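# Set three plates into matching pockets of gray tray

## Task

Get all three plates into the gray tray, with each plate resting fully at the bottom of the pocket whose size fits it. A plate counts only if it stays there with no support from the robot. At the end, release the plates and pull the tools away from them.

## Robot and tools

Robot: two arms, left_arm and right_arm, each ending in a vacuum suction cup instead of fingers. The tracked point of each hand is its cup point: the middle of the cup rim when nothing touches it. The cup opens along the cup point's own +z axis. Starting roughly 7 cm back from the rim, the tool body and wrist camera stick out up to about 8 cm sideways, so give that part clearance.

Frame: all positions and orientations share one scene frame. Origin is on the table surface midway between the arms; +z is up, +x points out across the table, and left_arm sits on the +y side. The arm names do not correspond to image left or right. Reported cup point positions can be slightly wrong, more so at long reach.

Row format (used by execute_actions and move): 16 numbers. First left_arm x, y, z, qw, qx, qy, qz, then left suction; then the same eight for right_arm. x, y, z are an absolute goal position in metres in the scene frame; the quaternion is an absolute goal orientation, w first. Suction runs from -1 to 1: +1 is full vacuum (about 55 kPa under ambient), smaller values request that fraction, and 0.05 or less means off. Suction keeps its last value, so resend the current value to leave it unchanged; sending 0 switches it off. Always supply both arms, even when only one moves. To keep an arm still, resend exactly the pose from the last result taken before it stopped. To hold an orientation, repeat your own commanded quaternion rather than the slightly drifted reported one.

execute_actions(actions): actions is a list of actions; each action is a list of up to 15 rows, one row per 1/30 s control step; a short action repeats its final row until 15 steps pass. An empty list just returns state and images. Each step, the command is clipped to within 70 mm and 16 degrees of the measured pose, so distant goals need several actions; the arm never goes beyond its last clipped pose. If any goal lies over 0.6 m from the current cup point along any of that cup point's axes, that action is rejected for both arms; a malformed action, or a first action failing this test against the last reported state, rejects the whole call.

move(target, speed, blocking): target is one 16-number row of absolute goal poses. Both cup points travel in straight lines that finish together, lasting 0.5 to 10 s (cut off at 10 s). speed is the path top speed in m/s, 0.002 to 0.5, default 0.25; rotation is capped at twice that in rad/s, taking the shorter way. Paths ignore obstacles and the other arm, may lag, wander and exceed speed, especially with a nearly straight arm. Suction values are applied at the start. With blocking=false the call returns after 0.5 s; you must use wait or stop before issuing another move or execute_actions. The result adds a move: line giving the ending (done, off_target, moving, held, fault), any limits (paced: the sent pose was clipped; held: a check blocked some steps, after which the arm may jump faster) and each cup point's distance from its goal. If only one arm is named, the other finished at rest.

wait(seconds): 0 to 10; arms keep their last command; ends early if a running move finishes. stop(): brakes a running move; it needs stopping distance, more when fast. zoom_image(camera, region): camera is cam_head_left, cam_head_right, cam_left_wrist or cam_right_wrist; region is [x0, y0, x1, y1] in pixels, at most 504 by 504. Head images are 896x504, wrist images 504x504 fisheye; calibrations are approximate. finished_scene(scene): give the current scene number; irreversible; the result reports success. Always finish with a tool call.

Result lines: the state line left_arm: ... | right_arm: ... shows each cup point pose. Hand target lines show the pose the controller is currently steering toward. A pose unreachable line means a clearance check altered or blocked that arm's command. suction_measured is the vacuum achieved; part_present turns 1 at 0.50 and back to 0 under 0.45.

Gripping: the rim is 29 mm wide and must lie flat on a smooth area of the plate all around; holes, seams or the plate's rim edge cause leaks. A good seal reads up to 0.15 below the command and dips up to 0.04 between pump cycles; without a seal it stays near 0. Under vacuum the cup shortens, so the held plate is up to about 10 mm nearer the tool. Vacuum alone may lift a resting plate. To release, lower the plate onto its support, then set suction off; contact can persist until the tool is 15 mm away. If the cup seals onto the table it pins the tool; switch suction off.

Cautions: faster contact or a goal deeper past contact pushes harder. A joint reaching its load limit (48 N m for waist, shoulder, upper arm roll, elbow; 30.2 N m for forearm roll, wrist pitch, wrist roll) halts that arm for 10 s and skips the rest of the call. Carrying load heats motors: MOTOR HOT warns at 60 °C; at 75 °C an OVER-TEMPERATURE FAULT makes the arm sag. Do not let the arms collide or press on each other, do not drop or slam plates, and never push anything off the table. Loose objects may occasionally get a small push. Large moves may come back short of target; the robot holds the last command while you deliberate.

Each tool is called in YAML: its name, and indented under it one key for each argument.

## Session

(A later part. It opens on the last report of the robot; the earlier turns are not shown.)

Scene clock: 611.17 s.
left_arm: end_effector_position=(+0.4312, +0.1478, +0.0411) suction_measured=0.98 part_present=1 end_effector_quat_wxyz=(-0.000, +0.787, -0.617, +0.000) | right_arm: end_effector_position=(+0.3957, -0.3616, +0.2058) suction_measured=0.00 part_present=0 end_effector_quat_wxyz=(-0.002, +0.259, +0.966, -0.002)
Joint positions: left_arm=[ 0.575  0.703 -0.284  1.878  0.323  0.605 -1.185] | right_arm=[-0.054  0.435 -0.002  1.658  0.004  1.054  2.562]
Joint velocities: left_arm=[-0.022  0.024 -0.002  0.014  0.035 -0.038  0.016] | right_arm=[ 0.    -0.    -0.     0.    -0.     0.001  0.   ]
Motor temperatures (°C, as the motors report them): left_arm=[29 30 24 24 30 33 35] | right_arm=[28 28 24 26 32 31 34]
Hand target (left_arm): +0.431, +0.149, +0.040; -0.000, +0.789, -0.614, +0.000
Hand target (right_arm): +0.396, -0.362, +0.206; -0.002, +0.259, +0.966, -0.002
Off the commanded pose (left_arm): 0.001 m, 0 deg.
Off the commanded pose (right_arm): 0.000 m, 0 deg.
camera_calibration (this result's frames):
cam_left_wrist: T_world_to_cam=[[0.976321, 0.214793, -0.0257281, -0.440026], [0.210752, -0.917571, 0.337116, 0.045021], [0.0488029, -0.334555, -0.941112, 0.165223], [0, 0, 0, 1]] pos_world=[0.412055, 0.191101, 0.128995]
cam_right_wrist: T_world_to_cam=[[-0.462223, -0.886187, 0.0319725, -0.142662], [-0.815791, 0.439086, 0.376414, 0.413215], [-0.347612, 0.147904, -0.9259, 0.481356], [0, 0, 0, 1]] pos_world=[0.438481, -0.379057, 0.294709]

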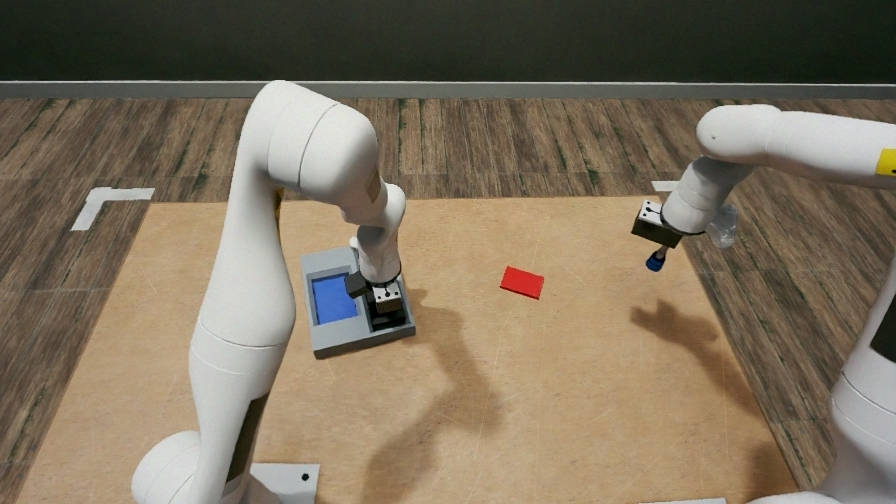

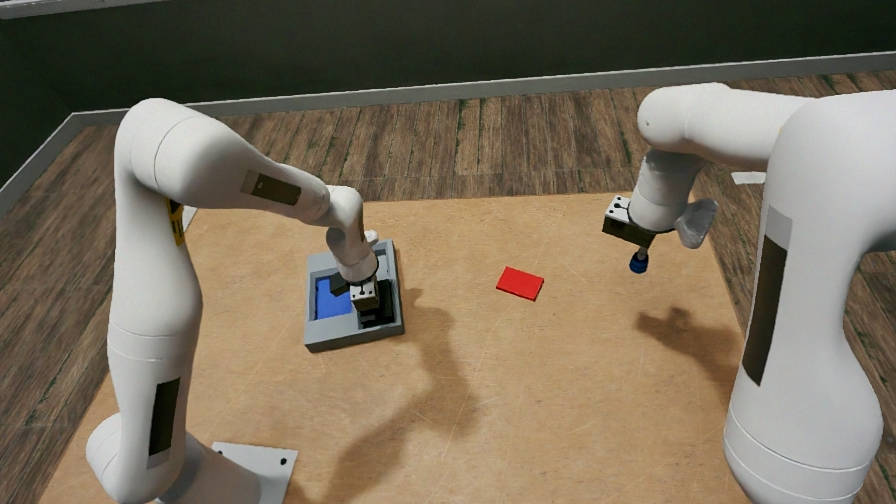

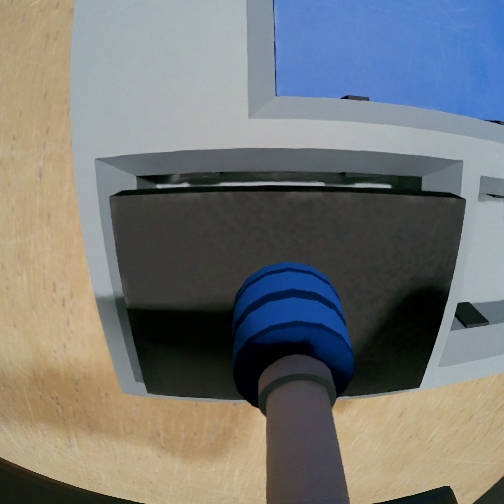

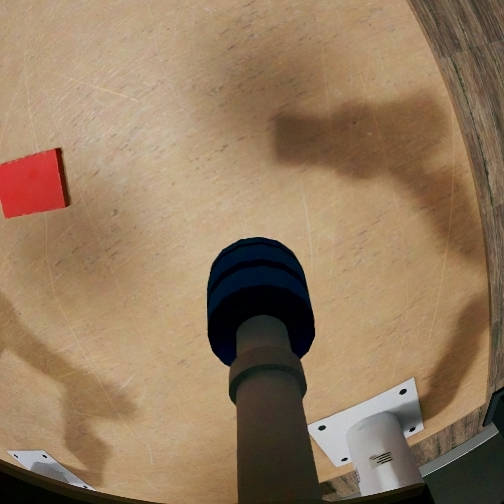

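wait:
  seconds: 0

zoom_image:
  camera: "cam_left_wrist"
  region: [70, 140, 170, 240]

zoom_image:
  camera: "cam_left_wrist"
  region: [404, 140, 504, 240]

zoom_image:
  camera: "cam_left_wrist"
  region: [100, 330, 200, 430]

Scene clock: 624.83 s.
left_arm: end_effector_position=(+0.4315, +0.1487, +0.0400) suction_measured=0.98 part_present=1 end_effector_quat_wxyz=(-0.000, +0.789, -0.614, +0.000) | right_arm: end_effector_position=(+0.3957, -0.3616, +0.2058) suction_measured=0.00 part_present=0 end_effector_quat_wxyz=(-0.002, +0.259, +0.966, -0.002)
Joint positions: left_arm=[ 0.572  0.705 -0.284  1.879  0.326  0.602 -1.184] | right_arm=[-0.054  0.435 -0.002  1.658  0.004  1.054  2.562]
Joint velocities: left_arm=[ 0.    -0.     0.001  0.001  0.     0.     0.   ] | right_arm=[-0.    -0.    -0.     0.     0.    -0.    -0.002]
Motor temperatures (°C, as the motors report them): left_arm=[29 30 24 24 30 33 35] | right_arm=[28 28 24 26 32 31 34]
Hand target (left_arm): +0.431, +0.149, +0.040; -0.000, +0.789, -0.614, +0.000
Hand target (right_arm): +0.396, -0.362, +0.206; -0.002, +0.259, +0.966, -0.002
Off the commanded pose (left_arm): 0.000 m, 0 deg.
Off the commanded pose (right_arm): 0.000 m, 0 deg.
camera_calibration (this result's frames):
cam_left_wrist: T_world_to_cam=[[0.975044, 0.220491, -0.025959, -0.440802], [0.216183, -0.916301, 0.337131, 0.0436567], [0.050548, -0.334329, -0.9411, 0.163655], [0, 0, 0, 1]] pos_world=[0.412091, 0.19191, 0.127855]
cam_right_wrist: T_world_to_cam=[[-0.462223, -0.886187, 0.0319724, -0.142662], [-0.815791, 0.439086, 0.376414, 0.413215], [-0.347612, 0.147905, -0.9259, 0.481356], [0, 0, 0, 1]] pos_world=[0.438481, -0.379057, 0.294709]

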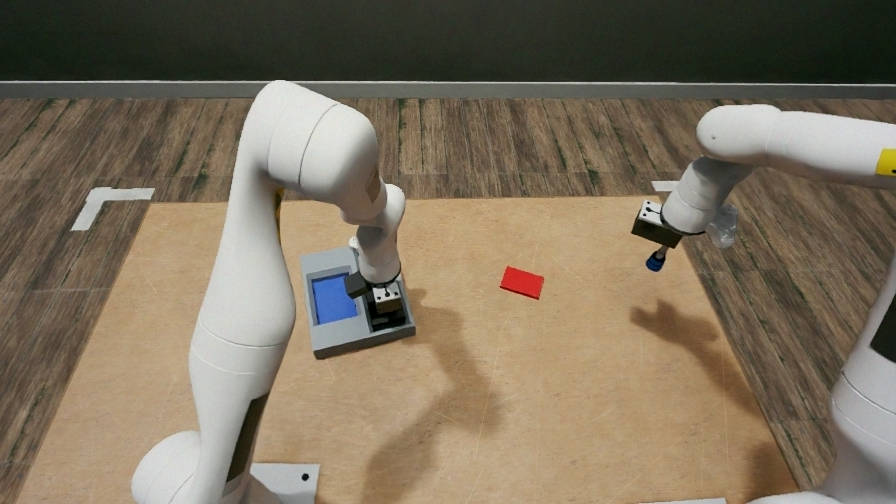

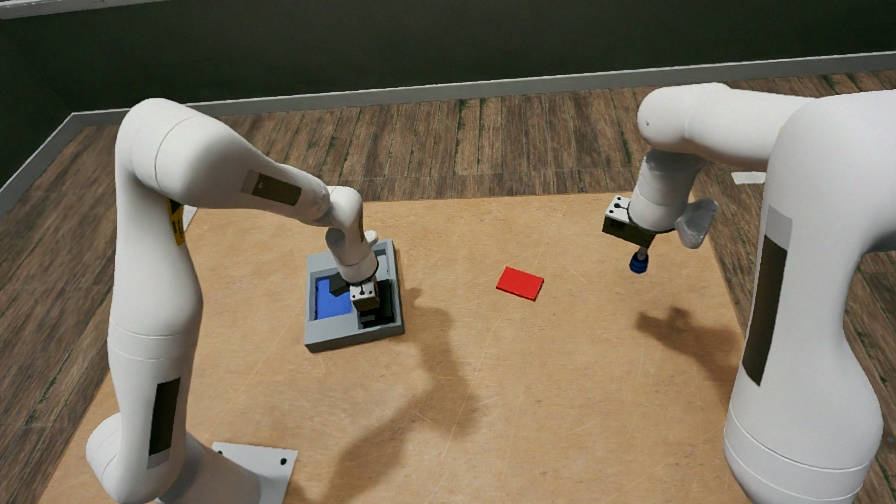

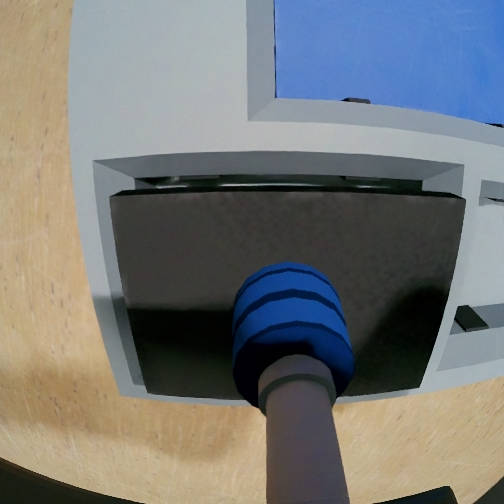

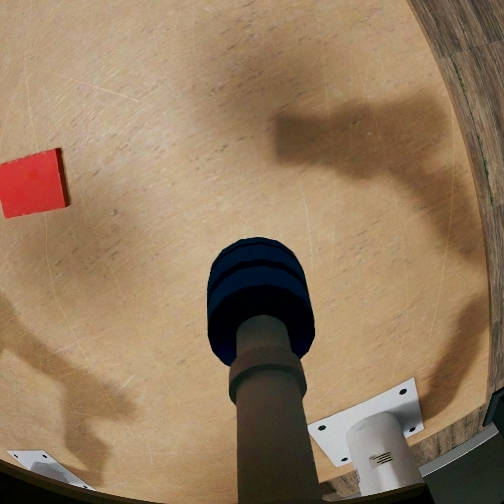

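Region (70, 140, 170, 240) of cam_left_wrist's 504x504 image, scaled by 5.040, with more detail than that image has.

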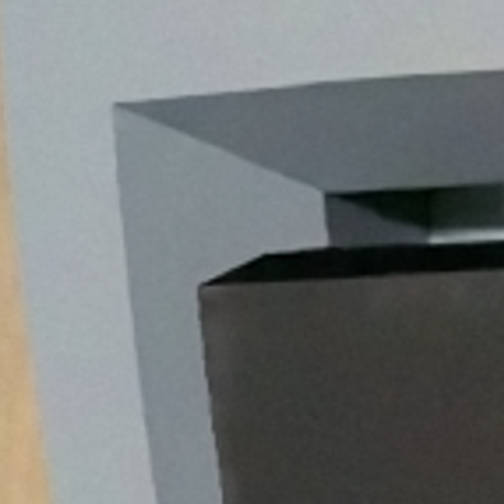

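Region (404, 140, 504, 240) of cam_left_wrist's 504x504 image, scaled by 5.040, with more detail than that image has.

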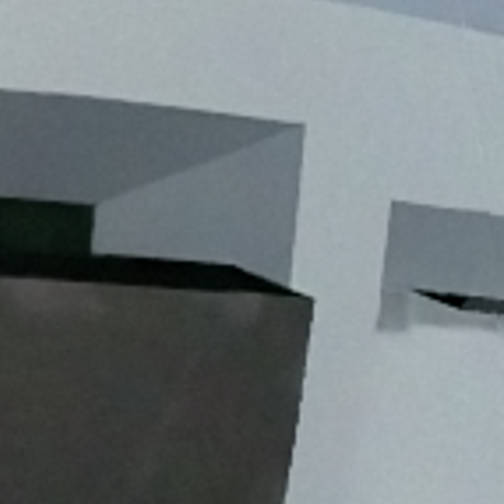

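Region (100, 330, 200, 430) of cam_left_wrist's 504x504 image, scaled by 5.040, with more detail than that image has.

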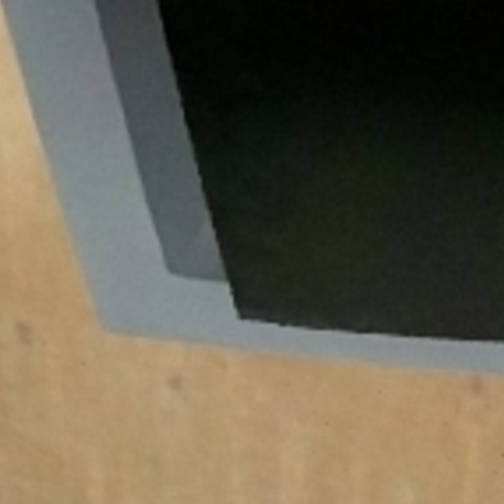

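execute_actions:
  actions:
    - [[0.4311,0.1488,0.0398,0,-0.7889,0.6146,0,1,0.3957,-0.3616,0.2058,-0.002,0.259,0.966,-0.002,0],[0.4306,0.1489,0.0392,0,-0.7886,0.6149,0,1,0.3957,-0.3616,0.2058,-0.002,0.259,0.966,-0.002,0],[0.43,0.149,0.0382,0,-0.7883,0.6153,0,1,0.3957,-0.3616,0.2058,-0.002,0.259,0.966,-0.002,0],[0.4294,0.1492,0.0367,0,-0.788,0.6157,0,1,0.3957,-0.3616,0.2058,-0.002,0.259,0.966,-0.002,0],[0.429,0.1493,0.0349,0,-0.7878,0.616,0,1,0.3957,-0.3616,0.2058,-0.002,0.259,0.966,-0.002,0],[0.4288,0.1494,0.0328,0,-0.7877,0.6161,0,1,0.3957,-0.3616,0.2058,-0.002,0.259,0.966,-0.002,0],[0.4288,0.1494,0.0308,0,-0.7877,0.6161,0,1,0.3957,-0.3616,0.2058,-0.002,0.259,0.966,-0.002,0],[0.4288,0.1494,0.0287,0,-0.7877,0.6161,0,1,0.3957,-0.3616,0.2058,-0.002,0.259,0.966,-0.002,0],[0.4288,0.1494,0.0267,0,-0.7877,0.6161,0,1,0.3957,-0.3616,0.2058,-0.002,0.259,0.966,-0.002,0],[0.4288,0.1494,0.0246,0,-0.7877,0.6161,0,1,0.3957,-0.3616,0.2058,-0.002,0.259,0.966,-0.002,0],[0.4288,0.1494,0.0226,0,-0.7877,0.6161,0,1,0.3957,-0.3616,0.2058,-0.002,0.259,0.966,-0.002,0],[0.4288,0.1494,0.0205,0,-0.7877,0.6161,0,1,0.3957,-0.3616,0.2058,-0.002,0.259,0.966,-0.002,0],[0.4288,0.1494,0.0185,0,-0.7877,0.6161,0,1,0.3957,-0.3616,0.2058,-0.002,0.259,0.966,-0.002,0],[0.4288,0.1494,0.0164,0,-0.7877,0.6161,0,1,0.3957,-0.3616,0.2058,-0.002,0.259,0.966,-0.002,0],[0.4288,0.1494,0.0144,0,-0.7877,0.6161,0,1,0.3957,-0.3616,0.2058,-0.002,0.259,0.966,-0.002,0]]
    - [[0.4288,0.1494,0.0123,0,-0.7877,0.6161,0,1,0.3957,-0.3616,0.2058,-0.002,0.259,0.966,-0.002,0],[0.4288,0.1494,0.0103,0,-0.7877,0.6161,0,1,0.3957,-0.3616,0.2058,-0.002,0.259,0.966,-0.002,0],[0.4288,0.1494,0.0082,0,-0.7877,0.6161,0,1,0.3957,-0.3616,0.2058,-0.002,0.259,0.966,-0.002,0],[0.4288,0.1494,0.0063,0,-0.7877,0.6161,0,1,0.3957,-0.3616,0.2058,-0.002,0.259,0.966,-0.002,0],[0.4288,0.1494,0.0046,0,-0.7877,0.6161,0,1,0.3957,-0.3616,0.2058,-0.002,0.259,0.966,-0.002,0],[0.4288,0.1494,0.0032,0,-0.7877,0.6161,0,1,0.3957,-0.3616,0.2058,-0.002,0.259,0.966,-0.002,0],[0.4288,0.1494,0.0021,0,-0.7877,0.6161,0,1,0.3957,-0.3616,0.2058,-0.002,0.259,0.966,-0.002,0],[0.4288,0.1494,0.0012,0,-0.7877,0.6161,0,1,0.3957,-0.3616,0.2058,-0.002,0.259,0.966,-0.002,0],[0.4288,0.1494,0.0005,0,-0.7877,0.6161,0,1,0.3957,-0.3616,0.2058,-0.002,0.259,0.966,-0.002,0],[0.4288,0.1494,0.0001,0,-0.7877,0.6161,0,1,0.3957,-0.3616,0.2058,-0.002,0.259,0.966,-0.002,0],[0.4288,0.1494,-0.0002,0,-0.7877,0.6161,0,1,0.3957,-0.3616,0.2058,-0.002,0.259,0.966,-0.002,0],[0.4288,0.1494,-0.0004,0,-0.7877,0.6161,0,1,0.3957,-0.3616,0.2058,-0.002,0.259,0.966,-0.002,0],[0.4288,0.1494,-0.0005,0,-0.7877,0.6161,0,1,0.3957,-0.3616,0.2058,-0.002,0.259,0.966,-0.002,0],[0.4288,0.1494,-0.0005,0,-0.7877,0.6161,0,1,0.3957,-0.3616,0.2058,-0.002,0.259,0.966,-0.002,0],[0.4288,0.1494,-0.0005,0,-0.7877,0.6161,0,0,0.3957,-0.3616,0.2058,-0.002,0.259,0.966,-0.002,0]]

Scene clock: 698.33 s.
left_arm: end_effector_position=(+0.4296, +0.1489, +0.0020) suction_measured=0.00 part_present=0 end_effector_quat_wxyz=(-0.000, +0.788, -0.616, +0.002) | right_arm: end_effector_position=(+0.3957, -0.3616, +0.2058) suction_measured=0.00 part_present=0 end_effector_quat_wxyz=(-0.002, +0.259, +0.966, -0.002)
Joint positions: left_arm=[ 0.544  0.78  -0.242  1.902  0.362  0.498 -1.22 ] | right_arm=[-0.054  0.435 -0.002  1.658  0.004  1.054  2.562]
Joint velocities: left_arm=[-0.005 -0.031  0.001  0.005  0.002  0.01  -0.006] | right_arm=[-0.     0.     0.    -0.    -0.     0.001 -0.   ]
Motor temperatures (°C, as the motors report them): left_arm=[29 29 24 24 30 33 35] | right_arm=[28 28 24 26 32 31 34]
Hand target (left_arm): +0.429, +0.149, -0.001; +0.000, +0.788, -0.616, +0.000
Hand target (right_arm): +0.396, -0.362, +0.206; -0.002, +0.259, +0.966, -0.002
Off the commanded pose (left_arm): 0.003 m, 0 deg.
Off the commanded pose (right_arm): 0.000 m, 0 deg.
camera_calibration (this result's frames):
cam_left_wrist: T_world_to_cam=[[0.976089, 0.216037, -0.0240259, -0.43974], [0.211209, -0.916486, 0.339772, 0.0591737], [0.051384, -0.336722, -0.940201, 0.128083], [0, 0, 0, 1]] pos_world=[0.410146, 0.192361, 0.0897533]
cam_right_wrist: T_world_to_cam=[[-0.462223, -0.886187, 0.0319725, -0.142662], [-0.815791, 0.439086, 0.376414, 0.413215], [-0.347612, 0.147905, -0.9259, 0.481356], [0, 0, 0, 1]] pos_world=[0.438481, -0.379057, 0.294709]

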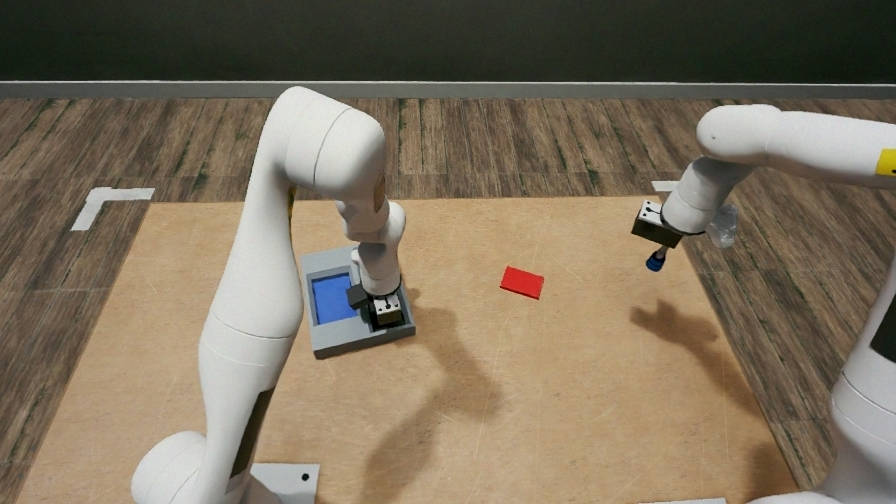

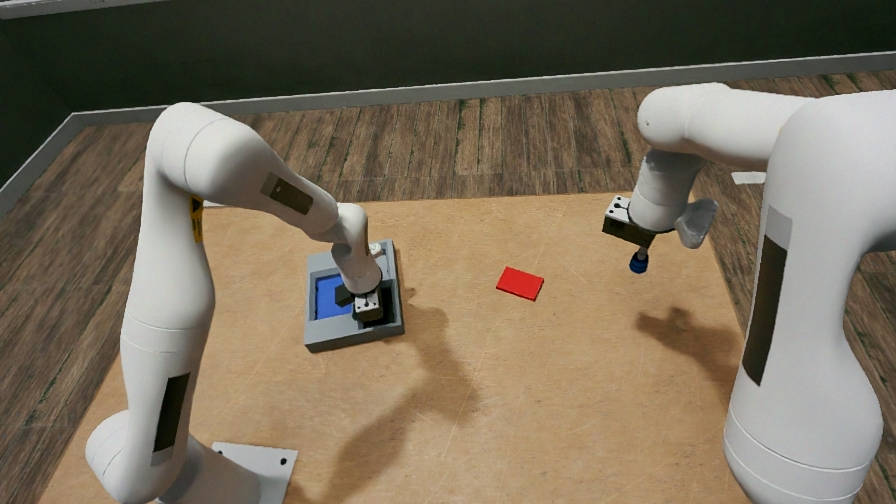

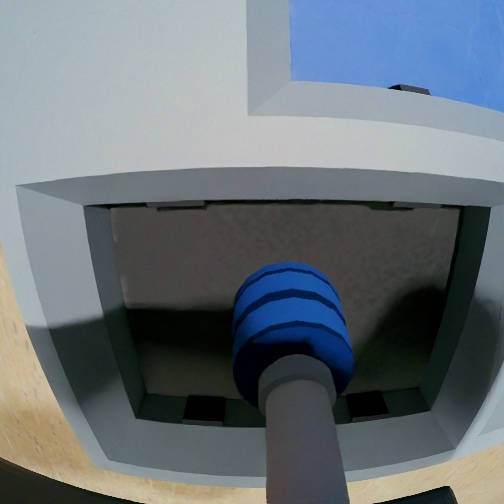

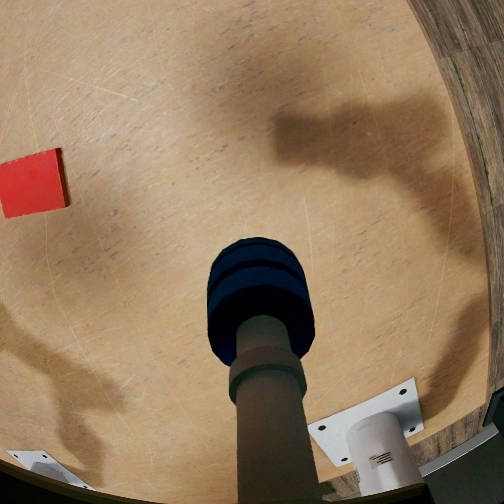

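execute_actions:
  actions:
    - [[0.4288,0.1494,0.0021,0,-0.7877,0.6161,0,0,0.3957,-0.3616,0.2058,-0.002,0.259,0.966,-0.002,0],[0.4288,0.1494,0.003,0,-0.7877,0.6161,0,0,0.3957,-0.3616,0.2058,-0.002,0.259,0.966,-0.002,0],[0.4288,0.1494,0.0051,0,-0.7877,0.6161,0,0,0.3957,-0.3616,0.2058,-0.002,0.259,0.966,-0.002,0],[0.4288,0.1494,0.0085,0,-0.7877,0.6161,0,0,0.3957,-0.3616,0.2058,-0.002,0.259,0.966,-0.002,0],[0.4288,0.1494,0.0131,0,-0.7877,0.6161,0,0,0.3957,-0.3616,0.2058,-0.002,0.259,0.966,-0.002,0],[0.4288,0.1494,0.0188,0,-0.7877,0.6161,0,0,0.3957,-0.3616,0.2058,-0.002,0.259,0.966,-0.002,0],[0.4288,0.1494,0.0252,0,-0.7877,0.6161,0,0,0.3957,-0.3616,0.2058,-0.002,0.259,0.966,-0.002,0],[0.4289,0.1491,0.0318,0,-0.7875,0.6163,0,0,0.3957,-0.3616,0.2058,-0.002,0.259,0.966,-0.002,0],[0.4291,0.148,0.0382,0,-0.7868,0.6172,0,0,0.3957,-0.3616,0.2058,-0.002,0.259,0.966,-0.002,0],[0.4295,0.1463,0.0439,0,-0.7857,0.6186,0,0,0.3957,-0.3616,0.2058,-0.002,0.259,0.966,-0.002,0],[0.4301,0.1438,0.0485,0,-0.7841,0.6206,0,0,0.3957,-0.3616,0.2058,-0.002,0.259,0.966,-0.002,0],[0.4309,0.1407,0.0519,0,-0.7822,0.6231,0,0,0.3957,-0.3616,0.2058,-0.002,0.259,0.966,-0.002,0],[0.4318,0.1368,0.054,0,-0.7797,0.6262,0,0,0.3957,-0.3616,0.2058,-0.002,0.259,0.966,-0.002,0],[0.4329,0.1323,0.0549,0,-0.7767,0.6299,0,0,0.3957,-0.3616,0.2058,-0.002,0.259,0.966,-0.002,0],[0.4341,0.127,0.055,0,-0.7734,0.6339,0,0,0.3957,-0.3616,0.2058,-0.002,0.259,0.966,-0.002,0]]
    - [[0.4355,0.1211,0.055,0,-0.7695,0.6386,0,0,0.3957,-0.3616,0.2058,-0.002,0.259,0.966,-0.002,0],[0.4371,0.1145,0.055,0,-0.7651,0.6439,0,0,0.3957,-0.3616,0.2058,-0.002,0.259,0.966,-0.002,0],[0.4388,0.1071,0.055,0,-0.7603,0.6496,0,0,0.3957,-0.3616,0.2058,-0.002,0.259,0.966,-0.002,0],[0.4407,0.0991,0.055,0,-0.7548,0.6559,0,0,0.3957,-0.3616,0.2058,-0.002,0.259,0.966,-0.002,0],[0.4428,0.0904,0.055,0,-0.749,0.6626,0,0,0.3957,-0.3616,0.2058,-0.002,0.259,0.966,-0.002,0],[0.445,0.081,0.055,0,-0.7426,0.6698,0,0,0.3957,-0.3616,0.2058,-0.002,0.259,0.966,-0.002,0],[0.4474,0.0708,0.055,0,-0.7355,0.6775,0,0,0.3957,-0.3616,0.2058,-0.002,0.259,0.966,-0.002,0],[0.4499,0.0603,0.055,0,-0.7283,0.6853,0,0,0.3957,-0.3616,0.2058,-0.002,0.259,0.966,-0.002,0],[0.4524,0.0499,0.055,0,-0.7208,0.6932,0,0,0.3957,-0.3616,0.2058,-0.002,0.259,0.966,-0.002,0],[0.4549,0.0394,0.055,0,-0.7134,0.7008,0,0,0.3957,-0.3616,0.2058,-0.002,0.259,0.966,-0.002,0],[0.4574,0.0289,0.055,0,-0.7057,0.7085,0,0,0.3957,-0.3616,0.2058,-0.002,0.259,0.966,-0.002,0],[0.4598,0.0184,0.055,0,-0.698,0.7161,0,0,0.3957,-0.3616,0.2058,-0.002,0.259,0.966,-0.002,0],[0.4623,0.008,0.055,0,-0.6904,0.7234,0,0,0.3957,-0.3616,0.2058,-0.002,0.259,0.966,-0.002,0],[0.4648,-0.0025,0.055,0,-0.6825,0.7309,0,0,0.3957,-0.3616,0.2058,-0.002,0.259,0.966,-0.002,0],[0.4673,-0.013,0.055,0,-0.6747,0.7381,0,0,0.3957,-0.3616,0.2058,-0.002,0.259,0.966,-0.002,0]]
    - [[0.4698,-0.0235,0.055,0,-0.6667,0.7454,0,0,0.3957,-0.3616,0.2058,-0.002,0.259,0.966,-0.002,0],[0.4723,-0.0339,0.055,0,-0.6587,0.7524,0,0,0.3957,-0.3616,0.2058,-0.002,0.259,0.966,-0.002,0],[0.4747,-0.0444,0.055,0,-0.6505,0.7595,0,0,0.3957,-0.3616,0.2058,-0.002,0.259,0.966,-0.002,0],[0.4772,-0.0549,0.055,0,-0.6423,0.7665,0,0,0.3957,-0.3616,0.2058,-0.002,0.259,0.966,-0.002,0],[0.4797,-0.0654,0.055,0,-0.6341,0.7733,0,0,0.3957,-0.3616,0.2058,-0.002,0.259,0.966,-0.002,0],[0.4822,-0.0758,0.055,0,-0.6257,0.7801,0,0,0.3957,-0.3616,0.2058,-0.002,0.259,0.966,-0.002,0],[0.4847,-0.0863,0.0548,0,-0.6173,0.7867,0,0,0.3957,-0.3616,0.2058,-0.002,0.259,0.966,-0.002,0],[0.4871,-0.0965,0.0543,0,-0.609,0.7931,0,0,0.3957,-0.3616,0.2058,-0.002,0.259,0.966,-0.002,0],[0.4893,-0.1059,0.0534,0,-0.6014,0.799,0,0,0.3957,-0.3616,0.2058,-0.002,0.259,0.966,-0.002,0],[0.4914,-0.1146,0.052,0,-0.5943,0.8043,0,0,0.3957,-0.3616,0.2058,-0.002,0.259,0.966,-0.002,0],[0.4933,-0.1226,0.0502,0,-0.5875,0.8092,0,0,0.3957,-0.3616,0.2058,-0.002,0.259,0.966,-0.002,0],[0.495,-0.13,0.048,0,-0.5814,0.8136,0,0,0.3957,-0.3616,0.2058,-0.002,0.259,0.966,-0.002,0],[0.4966,-0.1366,0.0453,0,-0.5759,0.8175,0,0,0.3957,-0.3616,0.2058,-0.002,0.259,0.966,-0.002,0],[0.498,-0.1425,0.0422,0,-0.5709,0.821,0,0,0.3957,-0.3616,0.2058,-0.002,0.259,0.966,-0.002,0],[0.4992,-0.1478,0.0388,0,-0.5666,0.824,0,0,0.3957,-0.3616,0.2058,-0.002,0.259,0.966,-0.002,0]]
    - [[0.5003,-0.1523,0.0352,0,-0.5627,0.8267,0,1,0.3957,-0.3616,0.2058,-0.002,0.259,0.966,-0.002,0],[0.5012,-0.1562,0.0314,0,-0.5593,0.8289,0,1,0.3957,-0.3616,0.2058,-0.002,0.259,0.966,-0.002,0],[0.502,-0.1593,0.0276,0,-0.5567,0.8307,0,1,0.3957,-0.3616,0.2058,-0.002,0.259,0.966,-0.002,0],[0.5026,-0.1618,0.0238,0,-0.5546,0.8321,0,1,0.3957,-0.3616,0.2058,-0.002,0.259,0.966,-0.002,0],[0.503,-0.1635,0.0202,0,-0.5531,0.8331,0,1,0.3957,-0.3616,0.2058,-0.002,0.259,0.966,-0.002,0],[0.5032,-0.1646,0.0168,0,-0.5522,0.8337,0,1,0.3957,-0.3616,0.2058,-0.002,0.259,0.966,-0.002,0],[0.5033,-0.1649,0.014,0,-0.5519,0.8339,0,1,0.3957,-0.3616,0.2058,-0.002,0.259,0.966,-0.002,0],[0.5033,-0.1649,0.0117,0,-0.5519,0.8339,0,1,0.3957,-0.3616,0.2058,-0.002,0.259,0.966,-0.002,0],[0.5033,-0.1649,0.0098,0,-0.5519,0.8339,0,1,0.3957,-0.3616,0.2058,-0.002,0.259,0.966,-0.002,0],[0.5033,-0.1649,0.0082,0,-0.5519,0.8339,0,1,0.3957,-0.3616,0.2058,-0.002,0.259,0.966,-0.002,0],[0.5033,-0.1649,0.0069,0,-0.5519,0.8339,0,1,0.3957,-0.3616,0.2058,-0.002,0.259,0.966,-0.002,0],[0.5033,-0.1649,0.0059,0,-0.5519,0.8339,0,1,0.3957,-0.3616,0.2058,-0.002,0.259,0.966,-0.002,0],[0.5033,-0.1649,0.0052,0,-0.5519,0.8339,0,1,0.3957,-0.3616,0.2058,-0.002,0.259,0.966,-0.002,0],[0.5033,-0.1649,0.0047,0,-0.5519,0.8339,0,1,0.3957,-0.3616,0.2058,-0.002,0.259,0.966,-0.002,0],[0.5033,-0.1649,0.0045,0,-0.5519,0.8339,0,1,0.3957,-0.3616,0.2058,-0.002,0.259,0.966,-0.002,0]]

Scene clock: 794.10 s.
left_arm: end_effector_position=(+0.5018, -0.1633, +0.0096) suction_measured=0.04 part_present=0 end_effector_quat_wxyz=(+0.000, -0.553, +0.833, -0.006) | right_arm: end_effector_position=(+0.3957, -0.3616, +0.2058) suction_measured=0.00 part_present=0 end_effector_quat_wxyz=(-0.002, +0.259, +0.966, -0.002)
Joint positions: left_arm=[ 0.799  1.218 -0.139  0.734  0.142  1.185 -1.215] | right_arm=[-0.054  0.435 -0.002  1.658  0.004  1.054  2.562]
Joint velocities: left_arm=[-0.017  0.228  0.007 -0.371 -0.018  0.235  0.028] | right_arm=[ 0.     0.    -0.     0.    -0.     0.001 -0.001]
Motor temperatures (°C, as the motors report them): left_arm=[29 29 24 23 30 33 35] | right_arm=[28 28 24 26 32 31 34]
Hand target (left_arm): +0.503, -0.164, +0.004; -0.000, -0.552, +0.834, -0.001
Hand target (right_arm): +0.396, -0.362, +0.206; -0.002, +0.259, +0.966, -0.002
Off the commanded pose (left_arm): 0.006 m, 1 deg.
Off the commanded pose (right_arm): 0.000 m, 0 deg.
camera_calibration (this result's frames):
cam_left_wrist: T_world_to_cam=[[0.910717, -0.412714, -0.0161859, -0.512549], [-0.382733, -0.857994, 0.34258, 0.062828], [-0.155275, -0.305798, -0.939349, 0.135098], [0, 0, 0, 1]] pos_world=[0.511811, -0.116318, 0.0970843]
cam_right_wrist: T_world_to_cam=[[-0.462223, -0.886187, 0.0319724, -0.142662], [-0.815791, 0.439086, 0.376414, 0.413215], [-0.347612, 0.147905, -0.9259, 0.481356], [0, 0, 0, 1]] pos_world=[0.438481, -0.379057, 0.294709]

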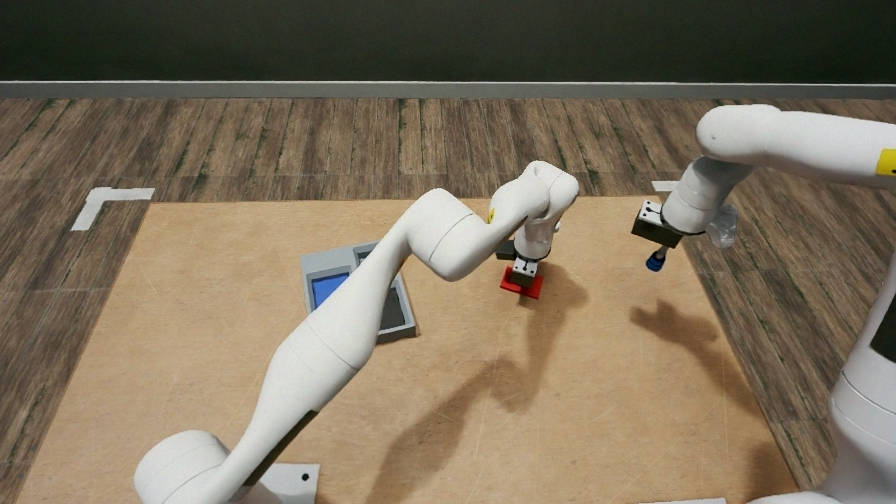

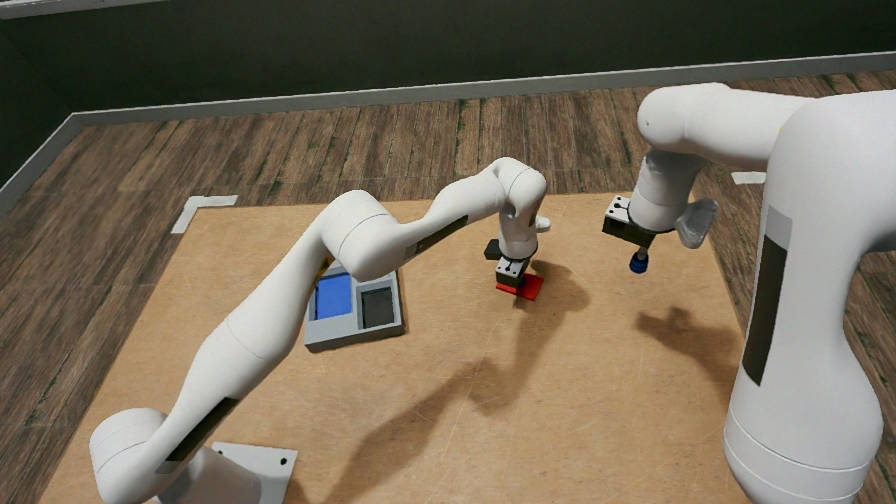

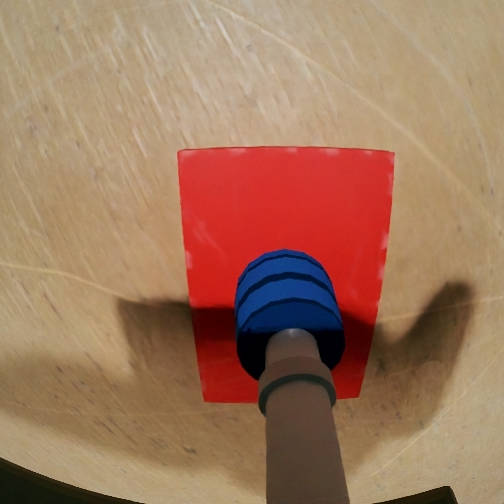

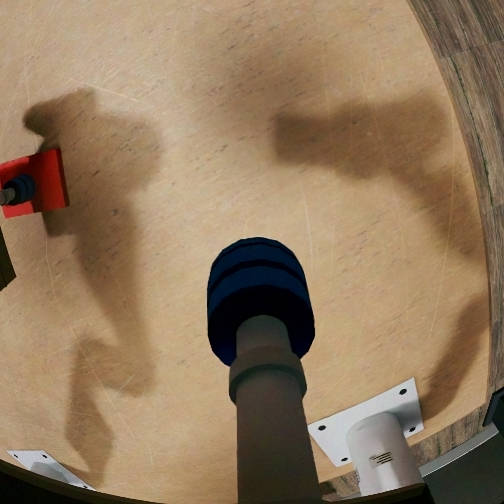

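wait:
  seconds: 0

zoom_image:
  camera: "cam_left_wrist"
  region: [140, 130, 440, 430]

Scene clock: 802.47 s.
left_arm: end_effector_position=(+0.5028, -0.1644, +0.0044) suction_measured=0.99 part_present=1 end_effector_quat_wxyz=(-0.000, -0.552, +0.834, -0.001) | right_arm: end_effector_position=(+0.3957, -0.3616, +0.2058) suction_measured=0.00 part_present=0 end_effector_quat_wxyz=(-0.002, +0.259, +0.966, -0.002)
Joint positions: left_arm=[ 0.798  1.239 -0.138  0.701  0.141  1.205 -1.213] | right_arm=[-0.054  0.435 -0.002  1.658  0.004  1.054  2.562]
Joint velocities: left_arm=[-0.001 -0.001  0.001  0.     0.001  0.003  0.   ] | right_arm=[-0.    -0.    -0.    -0.     0.     0.     0.001]
Motor temperatures (°C, as the motors report them): left_arm=[29 29 24 24 30 33 35] | right_arm=[28 28 24 26 32 31 34]
Hand target (left_arm): +0.503, -0.164, +0.004; -0.000, -0.552, +0.834, -0.001
Hand target (right_arm): +0.396, -0.362, +0.206; -0.002, +0.259, +0.966, -0.002
Off the commanded pose (left_arm): 0.001 m, 0 deg.
Off the commanded pose (right_arm): 0.000 m, 0 deg.
camera_calibration (this result's frames):
cam_left_wrist: T_world_to_cam=[[0.910208, -0.413417, -0.0246482, -0.513848], [-0.381496, -0.860118, 0.338613, 0.0630366], [-0.161189, -0.298805, -0.940603, 0.134225], [0, 0, 0, 1]] pos_world=[0.513393, -0.118107, 0.0922423]
cam_right_wrist: T_world_to_cam=[[-0.462223, -0.886187, 0.0319725, -0.142662], [-0.815791, 0.439086, 0.376414, 0.413215], [-0.347612, 0.147905, -0.9259, 0.481356], [0, 0, 0, 1]] pos_world=[0.438481, -0.379057, 0.294709]

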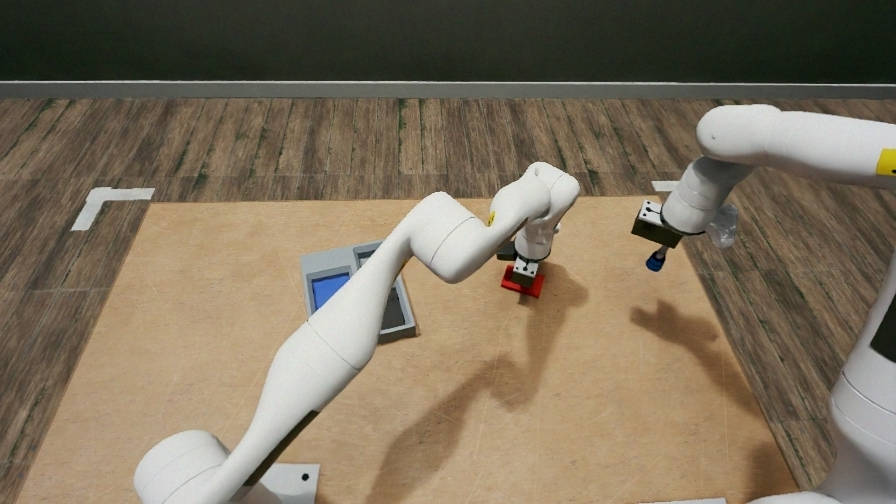

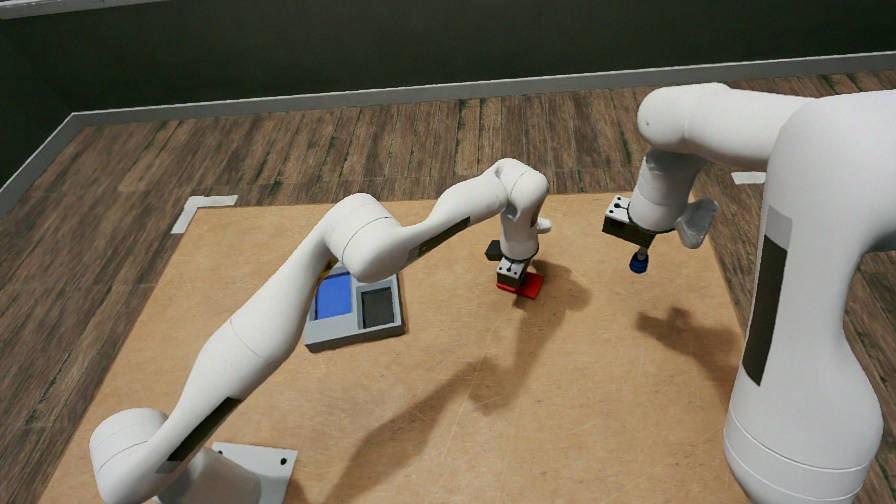

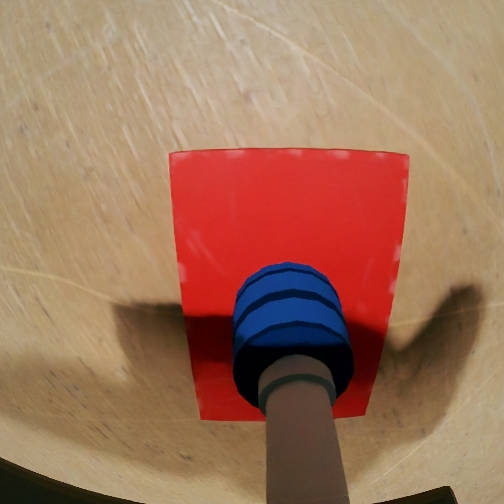

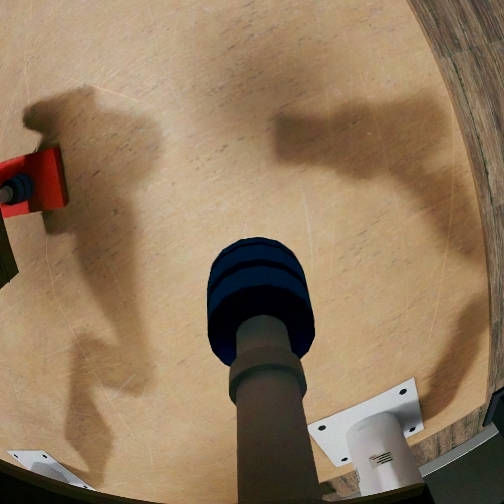

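Region (140, 130, 440, 430) of cam_left_wrist's 504x504 image, scaled by 1.680, with more detail than that image has.

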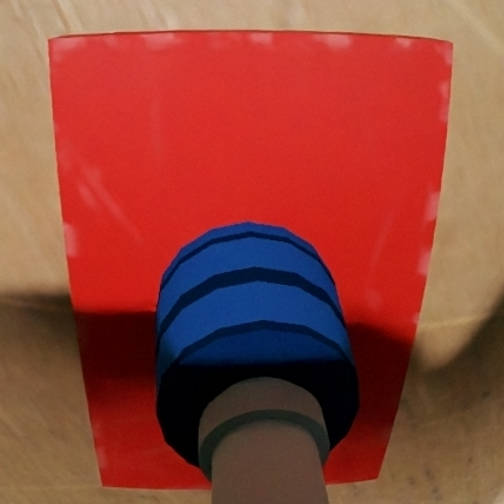

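execute_actions:
  actions:
    - [[0.5029,-0.164,0.0044,0,-0.5515,0.8342,0,1,0.3957,-0.3616,0.2058,-0.002,0.259,0.966,-0.002,0],[0.503,-0.1629,0.0048,0,-0.5502,0.835,0,1,0.3957,-0.3616,0.2058,-0.002,0.259,0.966,-0.002,0],[0.5033,-0.161,0.0055,0,-0.5481,0.8364,0,1,0.3957,-0.3616,0.2058,-0.002,0.259,0.966,-0.002,0],[0.5036,-0.1584,0.0065,0,-0.5451,0.8384,0,1,0.3957,-0.3616,0.2058,-0.002,0.259,0.966,-0.002,0],[0.5041,-0.155,0.0079,0,-0.5411,0.8409,0,1,0.3957,-0.3616,0.2058,-0.002,0.259,0.966,-0.002,0],[0.5047,-0.1508,0.0097,0,-0.5364,0.844,0,1,0.3957,-0.3616,0.2058,-0.002,0.259,0.966,-0.002,0],[0.5054,-0.1459,0.012,0,-0.5308,0.8475,0,1,0.3957,-0.3616,0.2058,-0.002,0.259,0.966,-0.002,0],[0.5062,-0.1402,0.0147,0,-0.5243,0.8515,0,1,0.3957,-0.3616,0.2058,-0.002,0.259,0.966,-0.002,0],[0.5071,-0.1338,0.0178,0,-0.5168,0.8561,0,1,0.3957,-0.3616,0.2058,-0.002,0.259,0.966,-0.002,0],[0.5081,-0.1266,0.0214,0,-0.5084,0.8611,0,1,0.3957,-0.3616,0.2058,-0.002,0.259,0.966,-0.002,0],[0.5092,-0.1187,0.0252,0,-0.4991,0.8665,0,1,0.3957,-0.3616,0.2058,-0.002,0.259,0.966,-0.002,0],[0.5104,-0.11,0.0292,0,-0.4888,0.8724,0,1,0.3957,-0.3616,0.2058,-0.002,0.259,0.966,-0.002,0],[0.5118,-0.1005,0.0332,0,-0.4775,0.8787,0,1,0.3957,-0.3616,0.2058,-0.002,0.259,0.966,-0.002,0],[0.5132,-0.0903,0.0372,0,-0.4653,0.8851,0,1,0.3957,-0.3616,0.2058,-0.002,0.259,0.966,-0.002,0],[0.5147,-0.0794,0.041,0,-0.4521,0.892,0,1,0.3957,-0.3616,0.2058,-0.002,0.259,0.966,-0.002,0]]
    - [[0.5163,-0.068,0.0446,0,-0.4382,0.8989,0,1,0.3957,-0.3616,0.2058,-0.002,0.259,0.966,-0.002,0],[0.5179,-0.0567,0.0478,0,-0.4244,0.9055,0,1,0.3957,-0.3616,0.2058,-0.002,0.259,0.966,-0.002,0],[0.5195,-0.0454,0.0506,0,-0.4104,0.9119,0,1,0.3957,-0.3616,0.2058,-0.002,0.259,0.966,-0.002,0],[0.5211,-0.034,0.053,0,-0.3962,0.9182,0,1,0.3957,-0.3616,0.2058,-0.002,0.259,0.966,-0.002,0],[0.5227,-0.0227,0.0549,0,-0.382,0.9241,0,1,0.3957,-0.3616,0.2058,-0.002,0.259,0.966,-0.002,0],[0.5243,-0.0114,0.0563,0,-0.3678,0.9299,0,1,0.3957,-0.3616,0.2058,-0.002,0.259,0.966,-0.002,0],[0.5259,0,0.0572,0,-0.3533,0.9355,0,1,0.3957,-0.3616,0.2058,-0.002,0.259,0.966,-0.002,0],[0.5274,0.0113,0.0578,0,-0.3389,0.9408,0,1,0.3957,-0.3616,0.2058,-0.002,0.259,0.966,-0.002,0],[0.529,0.0227,0.058,0,-0.3244,0.9459,0,1,0.3957,-0.3616,0.2058,-0.002,0.259,0.966,-0.002,0],[0.5306,0.034,0.058,0,-0.3097,0.9508,0,1,0.3957,-0.3616,0.2058,-0.002,0.259,0.966,-0.002,0],[0.5322,0.0453,0.058,0,-0.295,0.9555,0,1,0.3957,-0.3616,0.2058,-0.002,0.259,0.966,-0.002,0],[0.5338,0.0567,0.058,0,-0.2803,0.9599,0,1,0.3957,-0.3616,0.2058,-0.002,0.259,0.966,-0.002,0],[0.5354,0.068,0.058,0,-0.2654,0.9641,0,1,0.3957,-0.3616,0.2058,-0.002,0.259,0.966,-0.002,0],[0.537,0.0793,0.058,0,-0.2505,0.9681,0,1,0.3957,-0.3616,0.2058,-0.002,0.259,0.966,-0.002,0],[0.5386,0.0907,0.058,0,-0.2357,0.9718,0,1,0.3957,-0.3616,0.2058,-0.002,0.259,0.966,-0.002,0]]
    - [[0.5401,0.1016,0.058,0,-0.221,0.9753,0,1,0.3957,-0.3616,0.2058,-0.002,0.259,0.966,-0.002,0],[0.5415,0.1118,0.0577,0,-0.2076,0.9782,0,1,0.3957,-0.3616,0.2058,-0.002,0.259,0.966,-0.002,0],[0.5429,0.1213,0.0571,0,-0.1949,0.9808,0,1,0.3957,-0.3616,0.2058,-0.002,0.259,0.966,-0.002,0],[0.5441,0.13,0.0562,0,-0.1833,0.9831,0,1,0.3957,-0.3616,0.2058,-0.002,0.259,0.966,-0.002,0],[0.5452,0.1379,0.0549,0,-0.1726,0.985,0,1,0.3957,-0.3616,0.2058,-0.002,0.259,0.966,-0.002,0],[0.5462,0.1451,0.0532,0,-0.1632,0.9866,0,1,0.3957,-0.3616,0.2058,-0.002,0.259,0.966,-0.002,0],[0.5471,0.1515,0.0514,0,-0.1544,0.988,0,1,0.3957,-0.3616,0.2058,-0.002,0.259,0.966,-0.002,0],[0.5479,0.1572,0.0496,0,-0.1468,0.9892,0,1,0.3957,-0.3616,0.2058,-0.002,0.259,0.966,-0.002,0],[0.5486,0.1621,0.0478,0,-0.1402,0.9901,0,1,0.3957,-0.3616,0.2058,-0.002,0.259,0.966,-0.002,0],[0.5492,0.1662,0.0463,0,-0.1347,0.9909,0,1,0.3957,-0.3616,0.2058,-0.002,0.259,0.966,-0.002,0],[0.5497,0.1696,0.0452,0,-0.13,0.9915,0,1,0.3957,-0.3616,0.2058,-0.002,0.259,0.966,-0.002,0],[0.55,0.1723,0.0445,0,-0.1265,0.992,0,1,0.3957,-0.3616,0.2058,-0.002,0.259,0.966,-0.002,0],[0.5503,0.1742,0.0441,0,-0.124,0.9923,0,1,0.3957,-0.3616,0.2058,-0.002,0.259,0.966,-0.002,0],[0.5504,0.1753,0.044,0,-0.1224,0.9925,0,1,0.3957,-0.3616,0.2058,-0.002,0.259,0.966,-0.002,0],[0.5505,0.1757,0.044,0,-0.1219,0.9925,0,1,0.3957,-0.3616,0.2058,-0.002,0.259,0.966,-0.002,0]]

Scene clock: 915.90 s.
left_arm: end_effector_position=(+0.5482, +0.1648, +0.0460) suction_measured=1.00 part_present=1 end_effector_quat_wxyz=(+0.000, -0.139, +0.990, +0.013) | right_arm: end_effector_position=(+0.3957, -0.3616, +0.2058) suction_measured=0.00 part_present=0 end_effector_quat_wxyz=(-0.002, +0.259, +0.966, -0.002)
Joint positions: left_arm=[ 0.273  0.837 -0.001  1.496 -0.031  0.821 -2.511] | right_arm=[-0.054  0.435 -0.002  1.658  0.004  1.054  2.562]
Joint velocities: left_arm=[-0.417 -0.049  0.201  0.231 -0.017 -0.289 -0.664] | right_arm=[ 0.     0.     0.    -0.    -0.    -0.001  0.   ]
Motor temperatures (°C, as the motors report them): left_arm=[29 31 24 24 30 33 35] | right_arm=[28 28 24 26 32 31 34]
Hand target (left_arm): +0.551, +0.175, +0.045; +0.001, -0.123, +0.992, +0.003
Hand target (right_arm): +0.396, -0.362, +0.206; -0.002, +0.259, +0.966, -0.002
Off the commanded pose (left_arm): 0.011 m, 3 deg.
Off the commanded pose (right_arm): 0.000 m, 0 deg.
camera_calibration (this result's frames):
cam_left_wrist: T_world_to_cam=[[0.251043, -0.966567, -0.052206, 0.0357844], [-0.907807, -0.253814, 0.333865, 0.538312], [-0.335953, -0.0364216, -0.941174, 0.331583], [0, 0, 0, 1]] pos_world=[0.591096, 0.183296, 0.134222]
cam_right_wrist: T_world_to_cam=[[-0.462223, -0.886187, 0.0319725, -0.142662], [-0.815791, 0.439086, 0.376414, 0.413215], [-0.347612, 0.147905, -0.9259, 0.481356], [0, 0, 0, 1]] pos_world=[0.438481, -0.379057, 0.294709]

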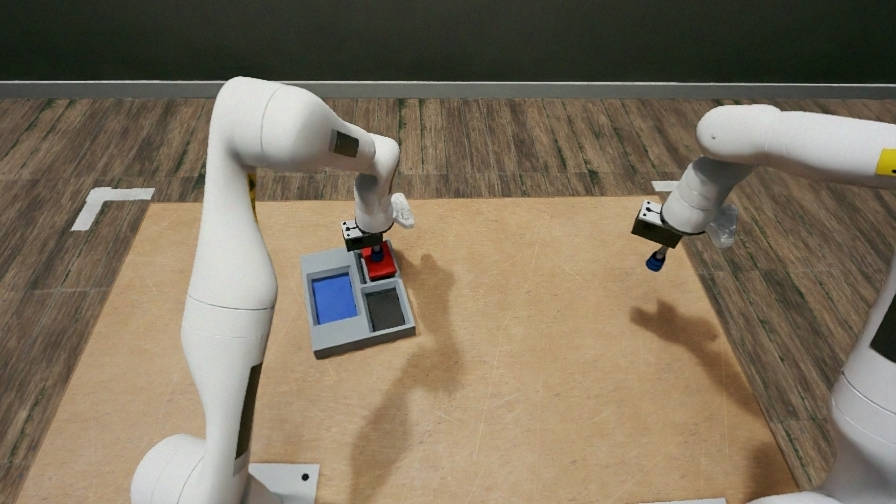

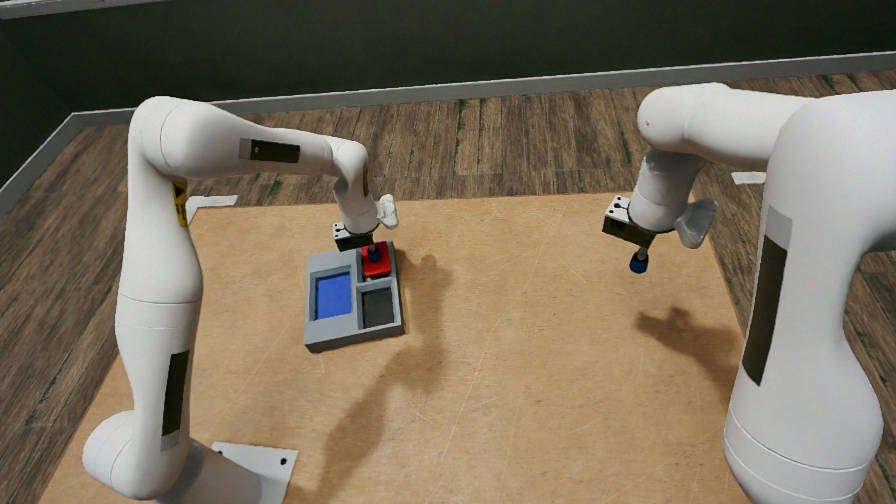

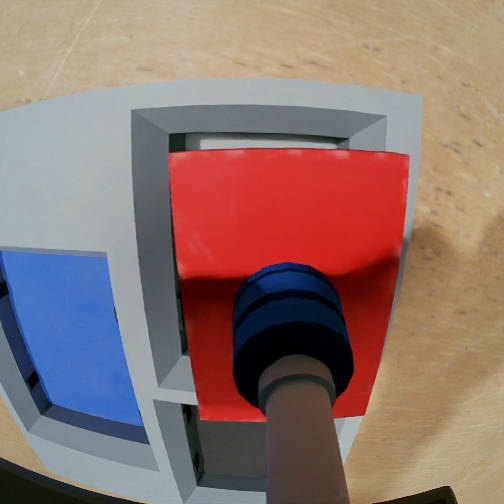

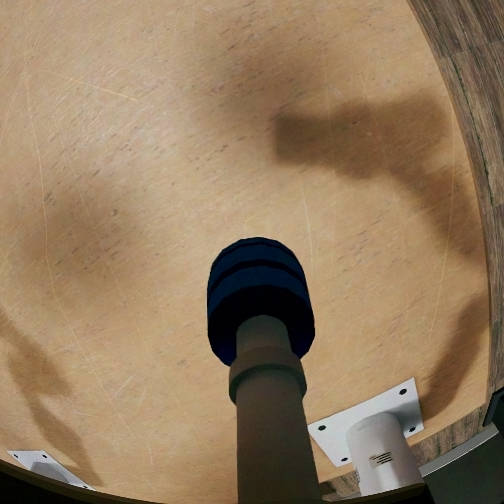

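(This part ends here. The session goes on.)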